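# Put the paper-filled crate inside the yellow bay

## Task

Get the crate into the yellow taped bay. It must sit upright, lie completely within the tape lines without touching or crossing them, and still hold every sheet of paper. Nothing else in the room may be moved. The robot must not topple or finish leaning. The crate has to stay in place on its own, not because the robot is holding it.

## Robot and tools

Robot: TidyBot++, a mobile base 0.54 m long, 0.50 m wide and 0.38 m tall on four driven casters. It carries a single seven-joint arm ending in a two-finger gripper. The shoulder sits 0.12 m ahead of the base centre at 0.68 m height. There are two cameras. base_camera is a 644x364 pinhole fixed on the base, looking forward and down. wrist_camera is a 644x476 fisheye that looks along the hand. The arm starts folded with the hand down; folded, it reaches up to 0.08 m beyond the base front, with the elbow up to 1.15 m high.

Frames: in the base frame the origin is on the floor under the base centre, x points forward, y left and z up. hand_pose is reported in this frame as the midpoint between the finger pads. Its own z axis runs out along the fingers and its y axis is the closing direction. Odometry is the base frame as it was at scene start. Heading is positive to the left and wraps at ±3.142. base_tilt is in degrees, positive for leaning forward or right. Odometry counts wheel rotation, so slip looks like travel, and it drifts by centimetres and degrees over many moves. Tilt and heading carry a fixed bias of about 1 degree.

execute_actions(actions, cameras): actions is a list with either zero or one action. An empty list just reports state and images. An action may contain:
- base: exactly one of translate_m (metres, forward positive, -2 to 2), strafe_m (metres, left positive, -2 to 2) or rotate_rad (radians, counter-clockwise from above positive, -6.3 to 6.3). Each is an offset relative to where the base last reported itself, not a destination.
- joints: absolute targets keyed by name, in radians: joint_1_rad to joint_7_rad, plus gripper_pos (0 fully open to 1 fully closed). Ranges: joint_2_rad ±2.249, joint_4_rad ±2.579, joint_6_rad ±2.099. joints 1, 3, 5 and 7 are unlimited but travel the short way round, so for big turns send steps below half a revolution. A joint counts as done within ±0.039 (joints 1 to 4), ±0.056 (joints 5 to 7) or ±0.03 (gripper).
- speeds: caps for this action only: translate_m and strafe_m 0.05 to 0.5 m/s, rotate_rad 0.1 to 1.57 rad/s. The maxima are the defaults.
Base and joint motions begin together. An action runs at most 15 s, and a base move that would need more than 8.667 s is rejected. Any unknown key or out-of-range number rejects the whole call and nothing moves. A joint or base you omit may still be driving toward its previous target. cameras is a list drawn from base_camera, wrist_camera and all. Omitting it, null, or ["all"] gives both; [] gives none. Images are taken at the end, in the order given by the pictures line.

Joint senses: joint_1_rad positive turns the arm clockwise seen from above, opposite to rotate_rad. With joint_3_rad near 3.14, raising it swings a forward-bent forearm to the robot's right. joint_5_rad does the same for a bent hand. With the hand pointing down, positive joint_7_rad turns it counter-clockwise from above, and at 1.57 the fingers open toward left and right. Planar geometry, with joint_1_rad=0, joint_3_rad=3.14 and joint_5_rad=0: segment tilts from vertical (forward positive) are upper arm = joint_2_rad, forearm = joint_2_rad - joint_4_rad, hand = that minus joint_6_rad. The lengths are 0.42, 0.31 and 0.31 m. Summing length·sin gives forward reach from the shoulder, and length·cos gives height above it. A downward hand reaches at most about 0.94 m high, and only close in.

Gripper: the pad gap is roughly 85·(1 - gripper_pos) mm. At 1 the fingers squeeze with about 100 N each. A done status at 1 means empty or very thin; off_target means an object stopped them. Closed tips extend about 20 mm beyond the hand point.

wait(seconds): 0 to 10 s with no new command, then returns state and images. zoom_image(camera, region): an enlarged view of the latest full image from base_camera or wrist_camera. The region is [x0, y0, x1, y1] in pixels from the top-left corner, at most 504x504. read_manual(section): only "licences", and it moves nothing. finished_scene(scene): ends the current scene, given by its number, and cannot be undone. Its result reports success and gives the next task.

Result lines: base_status and joint_status per motion. done means reached; for the base it only means the wheels turned enough. off_target means it rested short and may still push. contact_stop and time_out mean it is holding where it stopped. not_followed, or "joint command not followed" with a cause: line, means arm targets were withheld, usually to prevent self-collision; the gripper still acts. on_its_own lists uncommanded motion. motor_effort gives percent of maximum per motor, with the peak in brackets; it is noisy and biased. ARM HIT means the arm struck the base or itself. A torque fault freezes arm and gripper for 10 s and skips the rest of the call. Torque limits are 104.5 N m for joints 1 to 4 and 51.3 for 5 to 7, with warnings at 56.7 and 29.4. Motor temperatures are listed per joint. MOTOR HOT appears from 60 °C. At 75 °C an OVER-TEMPERATURE FAULT lets the arm sink, and unreached keys then show limit_stop_at_motor_heat; resend those targets. After a stop is reported, later motion calls in the same reply are skipped.

Accuracy: friction leaves joints slightly short even when status says done. To correct, send each joint its last command plus (wanted - read). Carried loads make the arm sag. While holding something, never command a joint to its current reading. hand_pose may be off by 1 to 2 cm, so trust the images. Camera calibration is listed per camera, as K, distortion and T_world_to_cam from the base frame, with small errors that grow for the arm camera.

Avoid: dropping or slamming things, or shoving hard. Do not drive while the arm is snagged above about 0.8 m, which can tip the robot. Sideways pushes on a raised hand can lift wheels. A blocked base keeps pushing and may still report done. Keep the crate level so no paper spills, and do not knock other objects. Loose items may get nudged occasionally. Release the crate so it rests on its own before finishing.

Each tool is called after ">>>" by a JSON object that holds its "fn" and its "kwargs", one argument or row to a line.

## Session

>>> {"fn": "execute_actions", "kwargs": {
  "actions": []
}}

Scene clock: 0.00 s.
Motor temperatures (°C, as the motors report them): [36 34 34 37 48 48 50]
base_odometry: x=+0.000 y=+0.000 heading=+0.000 (m, m, rad; odometry frame)
base_tilt: forward=-0.3 right=-0.7 (deg)
base_status: not commanded
joint_positions: joint_1_rad=-0.010 joint_2_rad=-0.396 joint_3_rad=+3.150 joint_4_rad=-2.507 joint_5_rad=-0.019 joint_6_rad=-0.831 joint_7_rad=+1.583 gripper_pos=+0.000
joint_status: not commanded
motor_effort: joint_1_rad=+0 joint_2_rad=-1 joint_3_rad=-1 joint_4_rad=+13 joint_5_rad=-1 joint_6_rad=+0 joint_7_rad=+0 (%)
hand_pose: x=+0.2884 y=+0.0064 z=+0.6034 quat_wxyz=(-0.009, +0.995, +0.001, +0.100) (m; base frame)
pictures: base_camera, wrist_camera
Images, in order (width x height): base_camera 644x364, wrist_camera 644x476.

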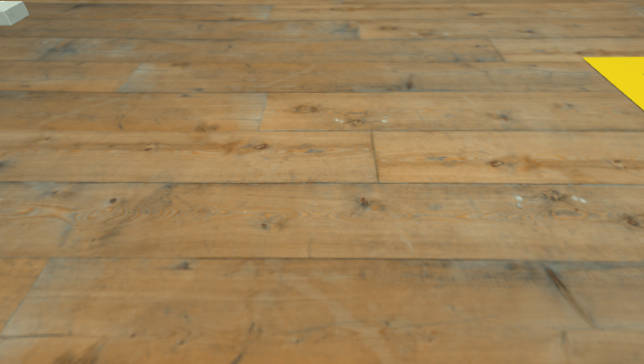

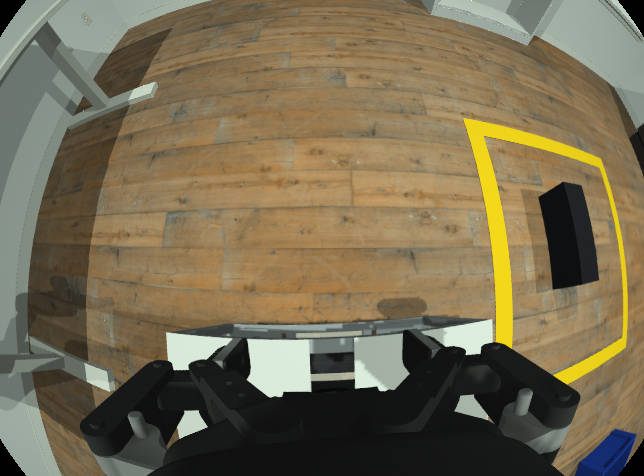

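>>> {"fn": "execute_actions", "kwargs": {
  "actions": [
    {"joints":{"joint_1_rad":1.7,"joint_6_rad":-0.4}}
  ],
  "cameras": ["wrist_camera"]
}}

Scene clock: 7.13 s.
Motor temperatures (°C, as the motors report them): [36 34 34 37 48 48 50]
base_odometry: x=+0.000 y=+0.000 heading=+0.000 (m, m, rad; odometry frame)
base_tilt: forward=-0.3 right=-0.7 (deg)
base_status: not commanded
joint_positions: joint_1_rad=+1.683 joint_2_rad=-0.396 joint_3_rad=+3.150 joint_4_rad=-2.507 joint_5_rad=-0.019 joint_6_rad=-0.431 joint_7_rad=+1.583 gripper_pos=+0.000
joint_status: all done
motor_effort: joint_1_rad=+0(1) joint_2_rad=-4(4) joint_3_rad=-1(1) joint_4_rad=+19(19) joint_5_rad=-1(1) joint_6_rad=+4(5) joint_7_rad=+1(0) (%)
hand_pose: x=+0.0891 y=-0.2817 z=+0.6515 quat_wxyz=(+0.217, +0.632, -0.716, +0.201) (m; base frame)
pictures: wrist_camera
camera_calibration (this result's frames):
wrist_camera: T_world_to_cam=[[-0.98609, 0.165072, -0.019458, 0.147229], [0.145072, 0.797601, -0.58548, 0.654259], [-0.0811268, -0.580159, -0.810453, 0.50725], [0, 0, 0, 1]] pos_world=[0.0914175, -0.251855, 0.797023]
Images, in order (width x height): wrist_camera 644x476.

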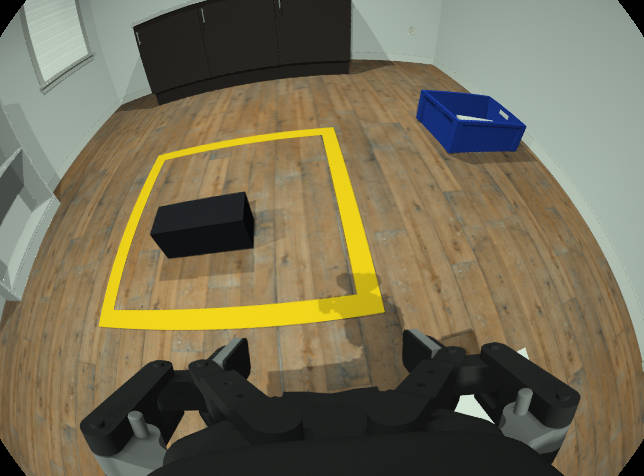

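>>> {"fn": "execute_actions", "kwargs": {
  "actions": [
    {"base":{"translate_m":-0.2},"joints":{"joint_1_rad":0}}
  ],
  "cameras": []
}}

>>> {"fn": "execute_actions", "kwargs": {
  "actions": [
    {"base":{"strafe_m":-1.43}}
  ],
  "cameras": []
}}

>>> {"fn": "execute_actions", "kwargs": {
  "actions": [
    {"base":{"rotate_rad":-3.14},"joints":{"joint_6_rad":-0.6}}
  ]
}}

Scene clock: 34.73 s.
Motor temperatures (°C, as the motors report them): [36 34 34 37 48 48 50]
base_odometry: x=-0.200 y=+0.000 heading=+0.000 (m, m, rad; odometry frame)
base_tilt: forward=-0.3 right=-0.7 (deg)
base_status: done
joint_positions: joint_1_rad=+0.017 joint_2_rad=-0.396 joint_3_rad=+3.150 joint_4_rad=-2.507 joint_5_rad=-0.019 joint_6_rad=-0.430 joint_7_rad=+1.583 gripper_pos=+0.000
joint_status: all done
motor_effort: joint_1_rad=+0(0) joint_2_rad=-4(4) joint_3_rad=-1(1) joint_4_rad=+19(19) joint_5_rad=-1(2) joint_6_rad=+5(5) joint_7_rad=+0(0) (%)
hand_pose: x=+0.4025 y=-0.0029 z=+0.6517 quat_wxyz=(-0.003, +0.955, -0.014, +0.296) (m; base frame)
pictures: none
No camera images: the call's "cameras" was empty. Leave "cameras" out to get every camera's image.

Scene clock: 38.97 s.
Motor temperatures (°C, as the motors report them): [36 34 34 37 48 48 50]
base_odometry: x=-0.201 y=-1.430 heading=+0.000 (m, m, rad; odometry frame)
base_tilt: forward=-0.3 right=-0.7 (deg)
base_status: done
joint_positions: joint_1_rad=+0.017 joint_2_rad=-0.396 joint_3_rad=+3.150 joint_4_rad=-2.507 joint_5_rad=-0.019 joint_6_rad=-0.430 joint_7_rad=+1.583 gripper_pos=+0.000
joint_status: not commanded
motor_effort: joint_1_rad=-1(0) joint_2_rad=-4(4) joint_3_rad=-1(0) joint_4_rad=+19(19) joint_5_rad=-1(1) joint_6_rad=+5(5) joint_7_rad=+1(1) (%)
hand_pose: x=+0.4025 y=-0.0029 z=+0.6517 quat_wxyz=(-0.003, +0.955, -0.014, +0.296) (m; base frame)
pictures: none
No camera images: the call's "cameras" was empty. Leave "cameras" out to get every camera's image.

Scene clock: 42.30 s.
Motor temperatures (°C, as the motors report them): [36 34 34 37 48 48 50]
base_odometry: x=-0.201 y=-1.430 heading=-3.140 (m, m, rad; odometry frame)
base_tilt: forward=-0.3 right=-0.7 (deg)
base_status: done
joint_positions: joint_1_rad=+0.016 joint_2_rad=-0.396 joint_3_rad=+3.150 joint_4_rad=-2.509 joint_5_rad=-0.019 joint_6_rad=-0.584 joint_7_rad=+1.583 gripper_pos=+0.000
joint_status: all done
motor_effort: joint_1_rad=-1(1) joint_2_rad=-3(5) joint_3_rad=-1(1) joint_4_rad=+18(20) joint_5_rad=-1(1) joint_6_rad=+3(5) joint_7_rad=+1(0) (%)
hand_pose: x=+0.3601 y=-0.0008 z=+0.6269 quat_wxyz=(-0.005, +0.975, -0.013, +0.221) (m; base frame)
pictures: base_camera, wrist_camera
camera_calibration (this result's frames):
wrist_camera: T_world_to_cam=[[-0.0690928, -0.997514, -0.0138632, 0.0329541], [-0.888722, 0.0678585, -0.453396, 0.6654], [0.45321, -0.0190058, -0.891201, 0.530864], [0, 0, 0, 1]] pos_world=[0.35304, -0.00219132, 0.775253]
Images, in order (width x height): base_camera 644x364, wrist_camera 644x476.

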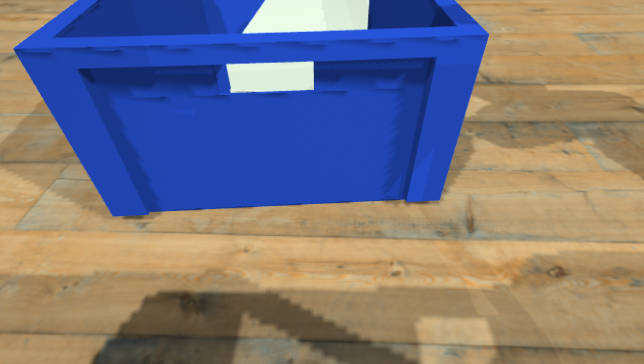

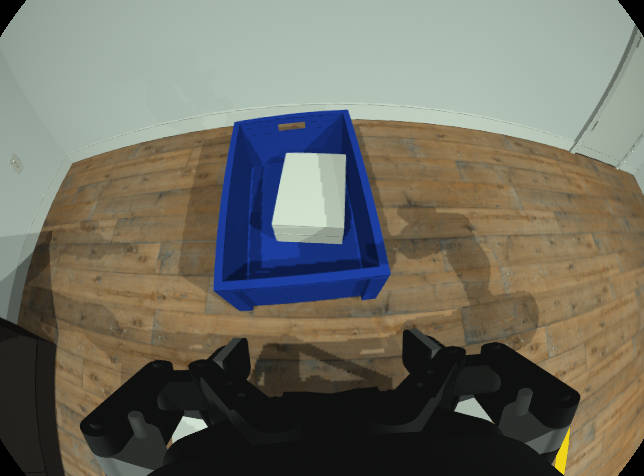

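>>> {"fn": "execute_actions", "kwargs": {
  "actions": [
    {"base":{"strafe_m":0.043},"joints":{"joint_1_rad":0,"joint_2_rad":1.0,"joint_4_rad":-1.815,"joint_6_rad":-0.327,"joint_7_rad":0.07,"gripper_pos":0.1}}
  ]
}}

Scene clock: 51.90 s.
Motor temperatures (°C, as the motors report them): [36 34 34 37 48 48 50]
base_odometry: x=-0.201 y=-1.473 heading=-3.140 (m, m, rad; odometry frame)
base_tilt: forward=-0.3 right=-0.8 (deg)
base_status: done
joint_positions: joint_1_rad=+0.016 joint_2_rad=+0.998 joint_3_rad=+3.150 joint_4_rad=-1.830 joint_5_rad=-0.019 joint_6_rad=-0.358 joint_7_rad=+0.095 gripper_pos=+0.100
joint_status: all done
motor_effort: joint_1_rad=+0(1) joint_2_rad=-38(39) joint_3_rad=-2(0) joint_4_rad=+6(19) joint_5_rad=-1(2) joint_6_rad=-1(3) joint_7_rad=+0(1) (%)
hand_pose: x=+0.5561 y=-0.0081 z=+0.3000 quat_wxyz=(+0.015, +0.726, -0.687, -0.016) (m; base frame)
pictures: base_camera, wrist_camera
camera_calibration (this result's frames):
wrist_camera: T_world_to_cam=[[-0.99784, -0.0141566, 0.0641487, 0.535776], [-0.0158197, 0.99955, -0.0254929, 0.0855903], [-0.0637589, -0.0264526, -0.997615, 0.469958], [0, 0, 0, 1]] pos_world=[0.565937, -0.0655354, 0.43665]
Images, in order (width x height): base_camera 644x364, wrist_camera 644x476.

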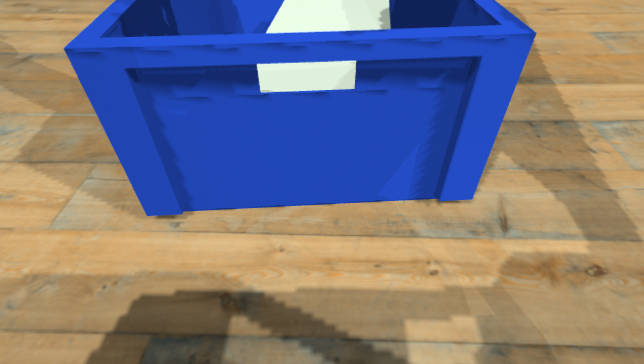

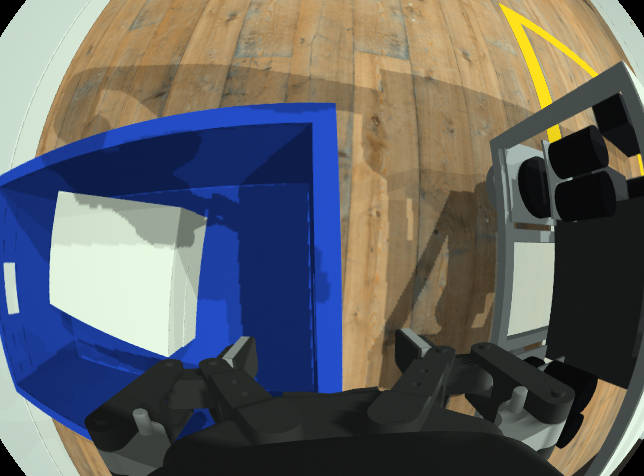

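>>> {"fn": "execute_actions", "kwargs": {
  "actions": [
    {"joints":{"joint_2_rad":1.245,"joint_4_rad":-1.72,"joint_6_rad":-0.14}}
  ]
}}

>>> {"fn": "execute_actions", "kwargs": {
  "actions": [
    {"joints":{"gripper_pos":1}}
  ]
}}

>>> {"fn": "execute_actions", "kwargs": {
  "actions": [
    {"base":{"translate_m":-0.4},"speeds":{"translate_m":0.15}}
  ]
}}

Scene clock: 57.67 s.
Motor temperatures (°C, as the motors report them): [36 34 34 37 48 48 50]
base_odometry: x=-0.201 y=-1.473 heading=-3.140 (m, m, rad; odometry frame)
base_tilt: forward=-0.3 right=-0.7 (deg)
base_status: not commanded
joint_positions: joint_1_rad=+0.016 joint_2_rad=+1.248 joint_3_rad=+3.150 joint_4_rad=-1.734 joint_5_rad=-0.019 joint_6_rad=-0.171 joint_7_rad=+0.095 gripper_pos=+0.100
joint_status: all done
motor_effort: joint_1_rad=+0(0) joint_2_rad=-39(43) joint_3_rad=-2(2) joint_4_rad=+4(6) joint_5_rad=-1(1) joint_6_rad=+0(1) joint_7_rad=+0(0) (%)
hand_pose: x=+0.5645 y=-0.0096 z=+0.1937 quat_wxyz=(+0.005, +0.727, -0.687, -0.003) (m; base frame)
pictures: base_camera, wrist_camera
camera_calibration (this result's frames):
wrist_camera: T_world_to_cam=[[-0.999372, -0.0151059, 0.0320528, 0.557959], [-0.0161011, 0.999389, -0.0310217, 0.0858334], [-0.0315646, -0.0315183, -0.999005, 0.346416], [0, 0, 0, 1]] pos_world=[0.569925, -0.066434, 0.33085]
Images, in order (width x height): base_camera 644x364, wrist_camera 644x476.

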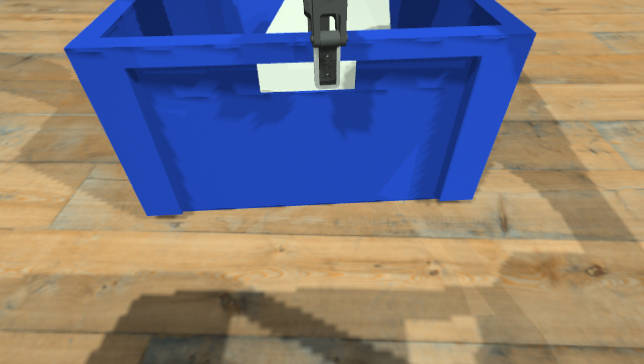

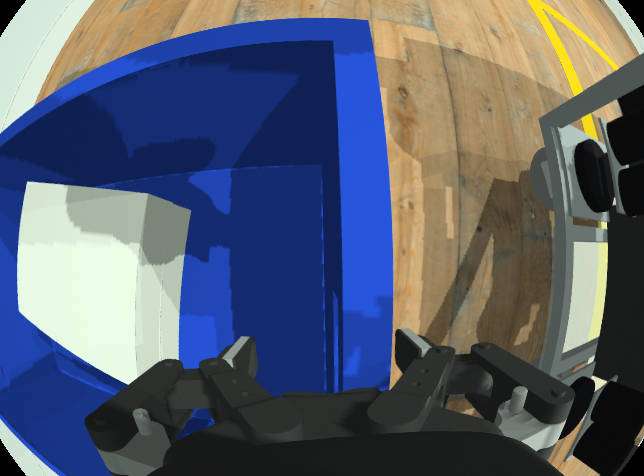

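Scene clock: 58.70 s.
Motor temperatures (°C, as the motors report them): [36 34 34 37 48 48 50]
base_odometry: x=-0.201 y=-1.473 heading=-3.140 (m, m, rad; odometry frame)
base_tilt: forward=-0.3 right=-0.8 (deg)
base_status: not commanded
joint_positions: joint_1_rad=+0.016 joint_2_rad=+1.252 joint_3_rad=+3.150 joint_4_rad=-1.757 joint_5_rad=-0.019 joint_6_rad=-0.173 joint_7_rad=+0.089 gripper_pos=+0.787
joint_status: gripper_pos off_target (ended at +0.787, target +1.000)
motor_effort: joint_1_rad=-2(2) joint_2_rad=-41(44) joint_3_rad=-3(4) joint_4_rad=+10(15) joint_5_rad=+0(1) joint_6_rad=+4(8) joint_7_rad=+1(2) (%)
hand_pose: x=+0.5479 y=-0.0093 z=+0.1911 quat_wxyz=(+0.015, +0.725, -0.689, -0.013) (m; base frame)
pictures: base_camera, wrist_camera
camera_calibration (this result's frames):
wrist_camera: T_world_to_cam=[[-0.998141, -0.00982692, 0.0601476, 0.53552], [-0.011661, 0.999475, -0.0302185, 0.0825975], [-0.0598191, -0.0308637, -0.997732, 0.358619], [0, 0, 0, 1]] pos_world=[0.55694, -0.0662233, 0.328092]
Images, in order (width x height): base_camera 644x364, wrist_camera 644x476.

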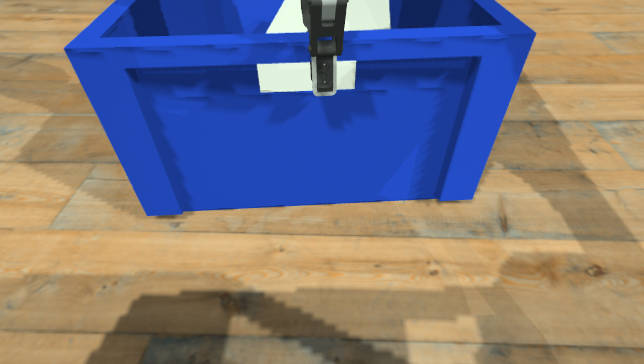

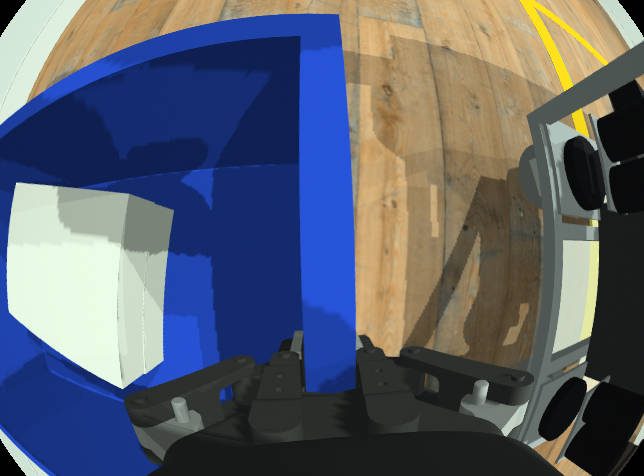

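Scene clock: 62.07 s.
Motor temperatures (°C, as the motors report them): [36 34 34 37 48 48 50]
base_odometry: x=+0.199 y=-1.473 heading=-3.140 (m, m, rad; odometry frame)
base_tilt: forward=-0.3 right=-0.7 (deg)
base_status: done
joint_positions: joint_1_rad=+0.012 joint_2_rad=+1.267 joint_3_rad=+3.150 joint_4_rad=-1.666 joint_5_rad=-0.019 joint_6_rad=-0.111 joint_7_rad=+0.086 gripper_pos=+0.790
joint_status: not commanded
motor_effort: joint_1_rad=-1(1) joint_2_rad=-44(48) joint_3_rad=-2(2) joint_4_rad=-3(9) joint_5_rad=+0(1) joint_6_rad=-4(8) joint_7_rad=+2(3) (%)
hand_pose: x=+0.6160 y=-0.0094 z=+0.1904 quat_wxyz=(-0.031, +0.724, -0.688, +0.038) (m; base frame)
pictures: base_camera, wrist_camera
camera_calibration (this result's frames):
wrist_camera: T_world_to_cam=[[-0.996971, -0.0106868, -0.0770406, 0.628912], [-0.007968, 0.999338, -0.0355113, 0.0822044], [0.077369, -0.0347899, -0.996395, 0.277123], [0, 0, 0, 1]] pos_world=[0.606222, -0.0657879, 0.327495]
Images, in order (width x height): base_camera 644x364, wrist_camera 644x476.

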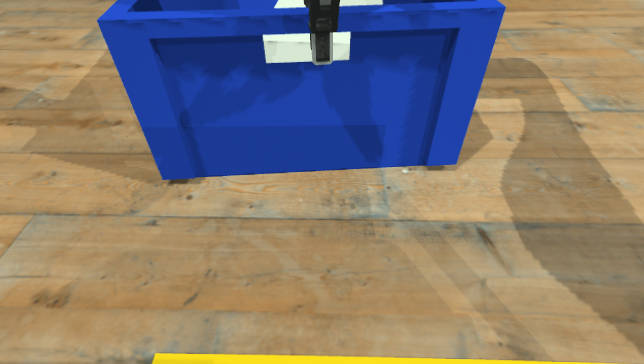

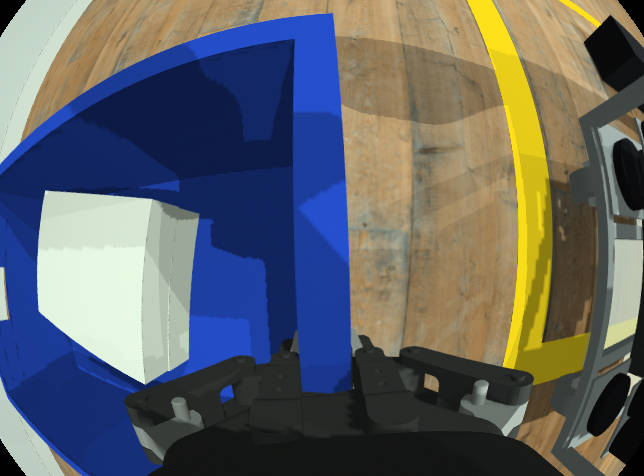

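>>> {"fn": "execute_actions", "kwargs": {
  "actions": [
    {"base":{"translate_m":-1.08},"speeds":{"translate_m":0.2}}
  ]
}}

>>> {"fn": "execute_actions", "kwargs": {
  "actions": [
    {"joints":{"gripper_pos":0.1}}
  ],
  "cameras": []
}}

>>> {"fn": "execute_actions", "kwargs": {
  "actions": [
    {"joints":{"joint_2_rad":0.3}}
  ],
  "cameras": []
}}

>>> {"fn": "execute_actions", "kwargs": {
  "actions": [
    {"joints":{"joint_2_rad":0.1,"joint_4_rad":-1.8,"joint_6_rad":-0.9,"joint_7_rad":1.57}}
  ]
}}

Scene clock: 74.77 s.
Motor temperatures (°C, as the motors report them): [36 34 34 37 48 48 50]
base_odometry: x=+1.279 y=-1.471 heading=-3.140 (m, m, rad; odometry frame)
base_tilt: forward=-0.3 right=-0.8 (deg)
base_status: done
joint_positions: joint_1_rad=+0.012 joint_2_rad=+1.267 joint_3_rad=+3.151 joint_4_rad=-1.666 joint_5_rad=-0.019 joint_6_rad=-0.109 joint_7_rad=+0.086 gripper_pos=+0.790
joint_status: not commanded
motor_effort: joint_1_rad=-1(3) joint_2_rad=-43(50) joint_3_rad=-2(6) joint_4_rad=-4(11) joint_5_rad=+0(0) joint_6_rad=-5(8) joint_7_rad=+1(3) (%)
hand_pose: x=+0.6165 y=-0.0097 z=+0.1903 quat_wxyz=(-0.031, +0.724, -0.688, +0.039) (m; base frame)
pictures: base_camera, wrist_camera
camera_calibration (this result's frames):
wrist_camera: T_world_to_cam=[[-0.996813, -0.0106287, -0.0790578, 0.62972], [-0.00780672, 0.999324, -0.0359186, 0.0824093], [0.0793862, -0.0351869, -0.996223, 0.275714], [0, 0, 0, 1]] pos_world=[0.606469, -0.065959, 0.327417]
Images, in order (width x height): base_camera 644x364, wrist_camera 644x476.

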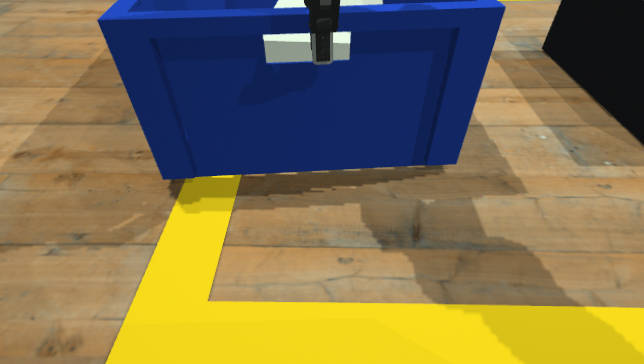

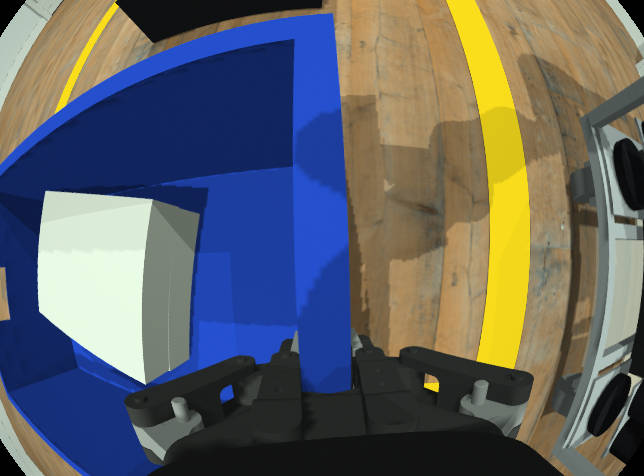

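Scene clock: 75.80 s.
Motor temperatures (°C, as the motors report them): [36 34 34 37 48 48 50]
base_odometry: x=+1.279 y=-1.471 heading=-3.140 (m, m, rad; odometry frame)
base_tilt: forward=-0.3 right=-0.7 (deg)
base_status: not commanded
joint_positions: joint_1_rad=+0.012 joint_2_rad=+1.252 joint_3_rad=+3.151 joint_4_rad=-1.709 joint_5_rad=-0.019 joint_6_rad=-0.110 joint_7_rad=+0.086 gripper_pos=+0.100
joint_status: all done
motor_effort: joint_1_rad=-1(0) joint_2_rad=-41(45) joint_3_rad=-2(2) joint_4_rad=+4(6) joint_5_rad=-1(0) joint_6_rad=+0(5) joint_7_rad=+1(1) (%)
hand_pose: x=+0.5970 y=-0.0094 z=+0.1937 quat_wxyz=(-0.022, +0.725, -0.688, +0.028) (m; base frame)
pictures: none
No camera images: the call's "cameras" was empty. Leave "cameras" out to get every camera's image.

Scene clock: 78.03 s.
Motor temperatures (°C, as the motors report them): [36 34 34 37 48 48 50]
base_odometry: x=+1.279 y=-1.471 heading=-3.140 (m, m, rad; odometry frame)
base_tilt: forward=-0.3 right=-0.7 (deg)
base_status: not commanded
joint_positions: joint_1_rad=+0.012 joint_2_rad=+0.301 joint_3_rad=+3.151 joint_4_rad=-1.711 joint_5_rad=-0.019 joint_6_rad=-0.111 joint_7_rad=+0.086 gripper_pos=+0.100
joint_status: all done
motor_effort: joint_1_rad=-1(0) joint_2_rad=-33(43) joint_3_rad=-2(2) joint_4_rad=+21(21) joint_5_rad=-1(1) joint_6_rad=+7(7) joint_7_rad=+2(0) (%)
hand_pose: x=+0.7931 y=-0.0118 z=+0.7866 quat_wxyz=(-0.329, +0.632, -0.602, +0.360) (m; base frame)
pictures: none
No camera images: the call's "cameras" was empty. Leave "cameras" out to get every camera's image.

Scene clock: 79.77 s.
Motor temperatures (°C, as the motors report them): [36 34 34 37 48 48 50]
base_odometry: x=+1.279 y=-1.471 heading=-3.140 (m, m, rad; odometry frame)
base_tilt: forward=-0.3 right=-0.7 (deg)
base_status: not commanded
joint_positions: joint_1_rad=+0.012 joint_2_rad=+0.106 joint_3_rad=+3.151 joint_4_rad=-1.789 joint_5_rad=-0.019 joint_6_rad=-0.880 joint_7_rad=+1.562 gripper_pos=+0.100
joint_status: all done
motor_effort: joint_1_rad=+0(1) joint_2_rad=-23(34) joint_3_rad=-2(2) joint_4_rad=+19(21) joint_5_rad=-1(1) joint_6_rad=+3(7) joint_7_rad=+1(0) (%)
hand_pose: x=+0.5733 y=-0.0036 z=+0.7097 quat_wxyz=(-0.007, +0.983, -0.019, +0.183) (m; base frame)
pictures: base_camera, wrist_camera
camera_calibration (this result's frames):
wrist_camera: T_world_to_cam=[[-0.0811891, -0.996569, -0.0160517, 0.0545214], [-0.920335, 0.0811412, -0.382621, 0.860587], [0.382611, -0.0162917, -0.923766, 0.571562], [0, 0, 0, 1]] pos_world=[0.57777, -0.00618304, 0.858144]
Images, in order (width x height): base_camera 644x364, wrist_camera 644x476.

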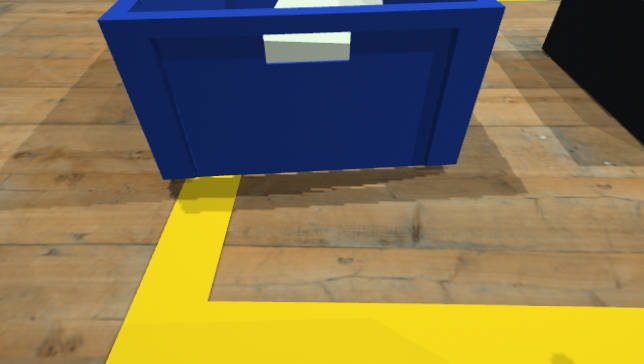

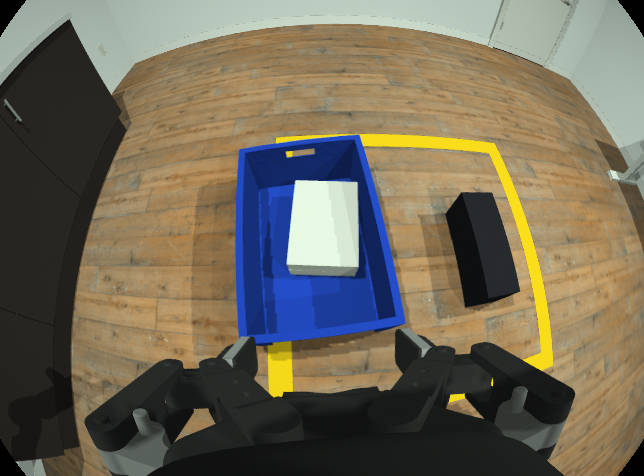

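>>> {"fn": "execute_actions", "kwargs": {
  "actions": [
    {"base":{"strafe_m":0.56},"joints":{"joint_1_rad":1.57,"joint_6_rad":-1.1}}
  ],
  "cameras": []
}}

>>> {"fn": "execute_actions", "kwargs": {
  "actions": [
    {"base":{"translate_m":0.92}}
  ],
  "cameras": ["wrist_camera"]
}}

>>> {"fn": "execute_actions", "kwargs": {
  "actions": [
    {"base":{"strafe_m":-0.26},"speeds":{"strafe_m":0.08}}
  ],
  "cameras": ["wrist_camera"]
}}

>>> {"fn": "execute_actions", "kwargs": {
  "actions": [
    {"base":{"strafe_m":0.3}}
  ],
  "cameras": ["wrist_camera"]
}}

Scene clock: 90.10 s.
Motor temperatures (°C, as the motors report them): [36 34 34 37 48 48 50]
base_odometry: x=+1.281 y=-2.031 heading=-3.140 (m, m, rad; odometry frame)
base_tilt: forward=-0.3 right=-0.7 (deg)
base_status: done
joint_positions: joint_1_rad=+1.556 joint_2_rad=+0.104 joint_3_rad=+3.151 joint_4_rad=-1.790 joint_5_rad=-0.019 joint_6_rad=-1.068 joint_7_rad=+1.562 gripper_pos=+0.100
joint_status: all done
motor_effort: joint_1_rad=-1(4) joint_2_rad=-22(24) joint_3_rad=-1(5) joint_4_rad=+18(19) joint_5_rad=-1(2) joint_6_rad=+2(3) joint_7_rad=+0(0) (%)
hand_pose: x=+0.1280 y=-0.3974 z=+0.6940 quat_wxyz=(+0.057, +0.701, -0.708, +0.069) (m; base frame)
pictures: none
No camera images: the call's "cameras" was empty. Leave "cameras" out to get every camera's image.

Scene clock: 93.33 s.
Motor temperatures (°C, as the motors report them): [36 34 34 37 48 48 50]
base_odometry: x=+0.361 y=-2.033 heading=-3.139 (m, m, rad; odometry frame)
base_tilt: forward=-0.3 right=-0.7 (deg)
base_status: done
joint_positions: joint_1_rad=+1.559 joint_2_rad=+0.104 joint_3_rad=+3.151 joint_4_rad=-1.790 joint_5_rad=-0.019 joint_6_rad=-1.070 joint_7_rad=+1.562 gripper_pos=+0.100
joint_status: not commanded
motor_effort: joint_1_rad=+0(2) joint_2_rad=-22(23) joint_3_rad=-2(3) joint_4_rad=+18(19) joint_5_rad=-1(2) joint_6_rad=+2(1) joint_7_rad=+1(1) (%)
hand_pose: x=+0.1267 y=-0.3970 z=+0.6939 quat_wxyz=(+0.056, +0.700, -0.709, +0.069) (m; base frame)
pictures: wrist_camera
camera_calibration (this result's frames):
wrist_camera: T_world_to_cam=[[-0.998412, 0.0560116, -0.00593949, 0.153104], [0.056056, 0.977786, -0.201972, 0.582302], [-0.00550522, -0.201984, -0.979373, 0.735561], [0, 0, 0, 1]] pos_world=[0.124269, -0.429371, 0.838907]
Images, in order (width x height): wrist_camera 644x476.

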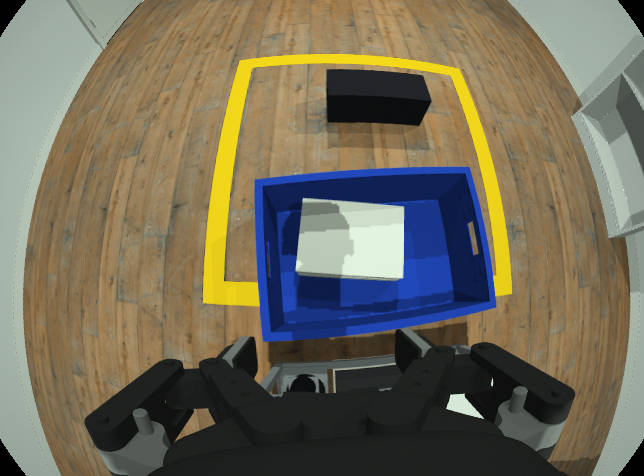

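Scene clock: 97.10 s.
Motor temperatures (°C, as the motors report them): [36 34 34 37 48 48 50]
base_odometry: x=+0.360 y=-1.773 heading=-3.139 (m, m, rad; odometry frame)
base_tilt: forward=-0.3 right=-0.7 (deg)
base_status: done
joint_positions: joint_1_rad=+1.559 joint_2_rad=+0.103 joint_3_rad=+3.151 joint_4_rad=-1.790 joint_5_rad=-0.019 joint_6_rad=-1.071 joint_7_rad=+1.562 gripper_pos=+0.100
joint_status: not commanded
motor_effort: joint_1_rad=-1(1) joint_2_rad=-22(24) joint_3_rad=-2(3) joint_4_rad=+18(19) joint_5_rad=-1(1) joint_6_rad=+2(2) joint_7_rad=+1(0) (%)
hand_pose: x=+0.1268 y=-0.3963 z=+0.6944 quat_wxyz=(+0.056, +0.700, -0.709, +0.069) (m; base frame)
pictures: wrist_camera
camera_calibration (this result's frames):
wrist_camera: T_world_to_cam=[[-0.998414, 0.055988, -0.00596142, 0.153079], [0.0560376, 0.977798, -0.20192, 0.581732], [-0.00547602, -0.201933, -0.979384, 0.736186], [0, 0, 0, 1]] pos_world=[0.124268, -0.428726, 0.839385]
Images, in order (width x height): wrist_camera 644x476.

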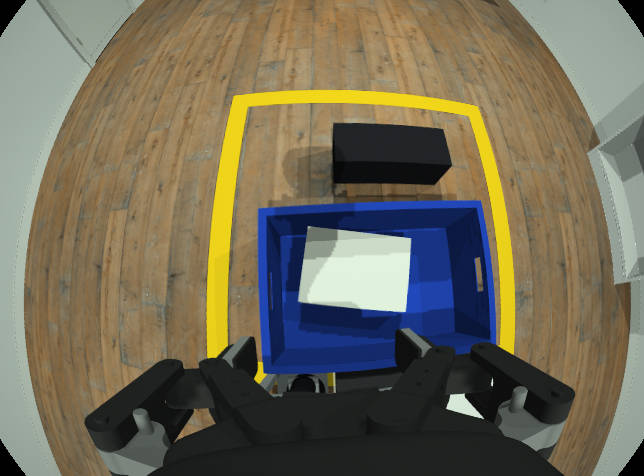

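Scene clock: 99.10 s.
Motor temperatures (°C, as the motors report them): [36 34 34 37 48 48 50]
base_odometry: x=+0.361 y=-2.073 heading=-3.138 (m, m, rad; odometry frame)
base_tilt: forward=-0.3 right=-0.7 (deg)
base_status: done
joint_positions: joint_1_rad=+1.560 joint_2_rad=+0.096 joint_3_rad=+3.151 joint_4_rad=-1.795 joint_5_rad=-0.019 joint_6_rad=-1.074 joint_7_rad=+1.562 gripper_pos=+0.100
joint_status: not commanded
motor_effort: joint_1_rad=+0(3) joint_2_rad=-21(25) joint_3_rad=-2(4) joint_4_rad=+18(19) joint_5_rad=-1(3) joint_6_rad=+2(2) joint_7_rad=+0(1) (%)
hand_pose: x=+0.1265 y=-0.3938 z=+0.6956 quat_wxyz=(+0.056, +0.699, -0.709, +0.069) (m; base frame)
pictures: wrist_camera
camera_calibration (this result's frames):
wrist_camera: T_world_to_cam=[[-0.998385, 0.0564797, -0.00606488, 0.152994], [0.0565377, 0.977683, -0.202334, 0.579695], [-0.00549826, -0.20235, -0.979298, 0.737641], [0, 0, 0, 1]] pos_world=[0.124028, -0.426137, 0.840591]
Images, in order (width x height): wrist_camera 644x476.

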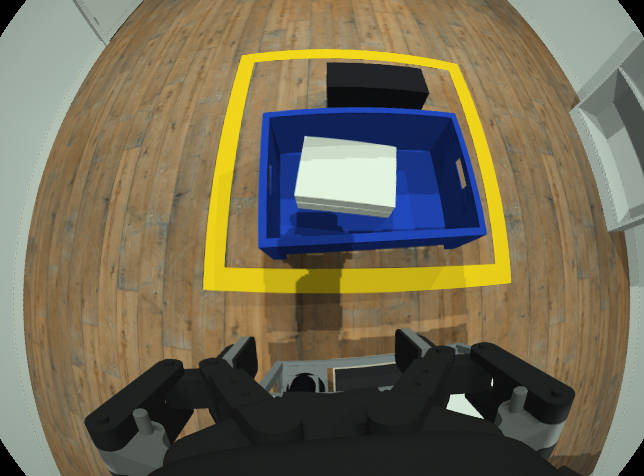

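>>> {"fn": "finished_scene", "kwargs": {
  "scene": 1
}}

The scene is finished: the task was done.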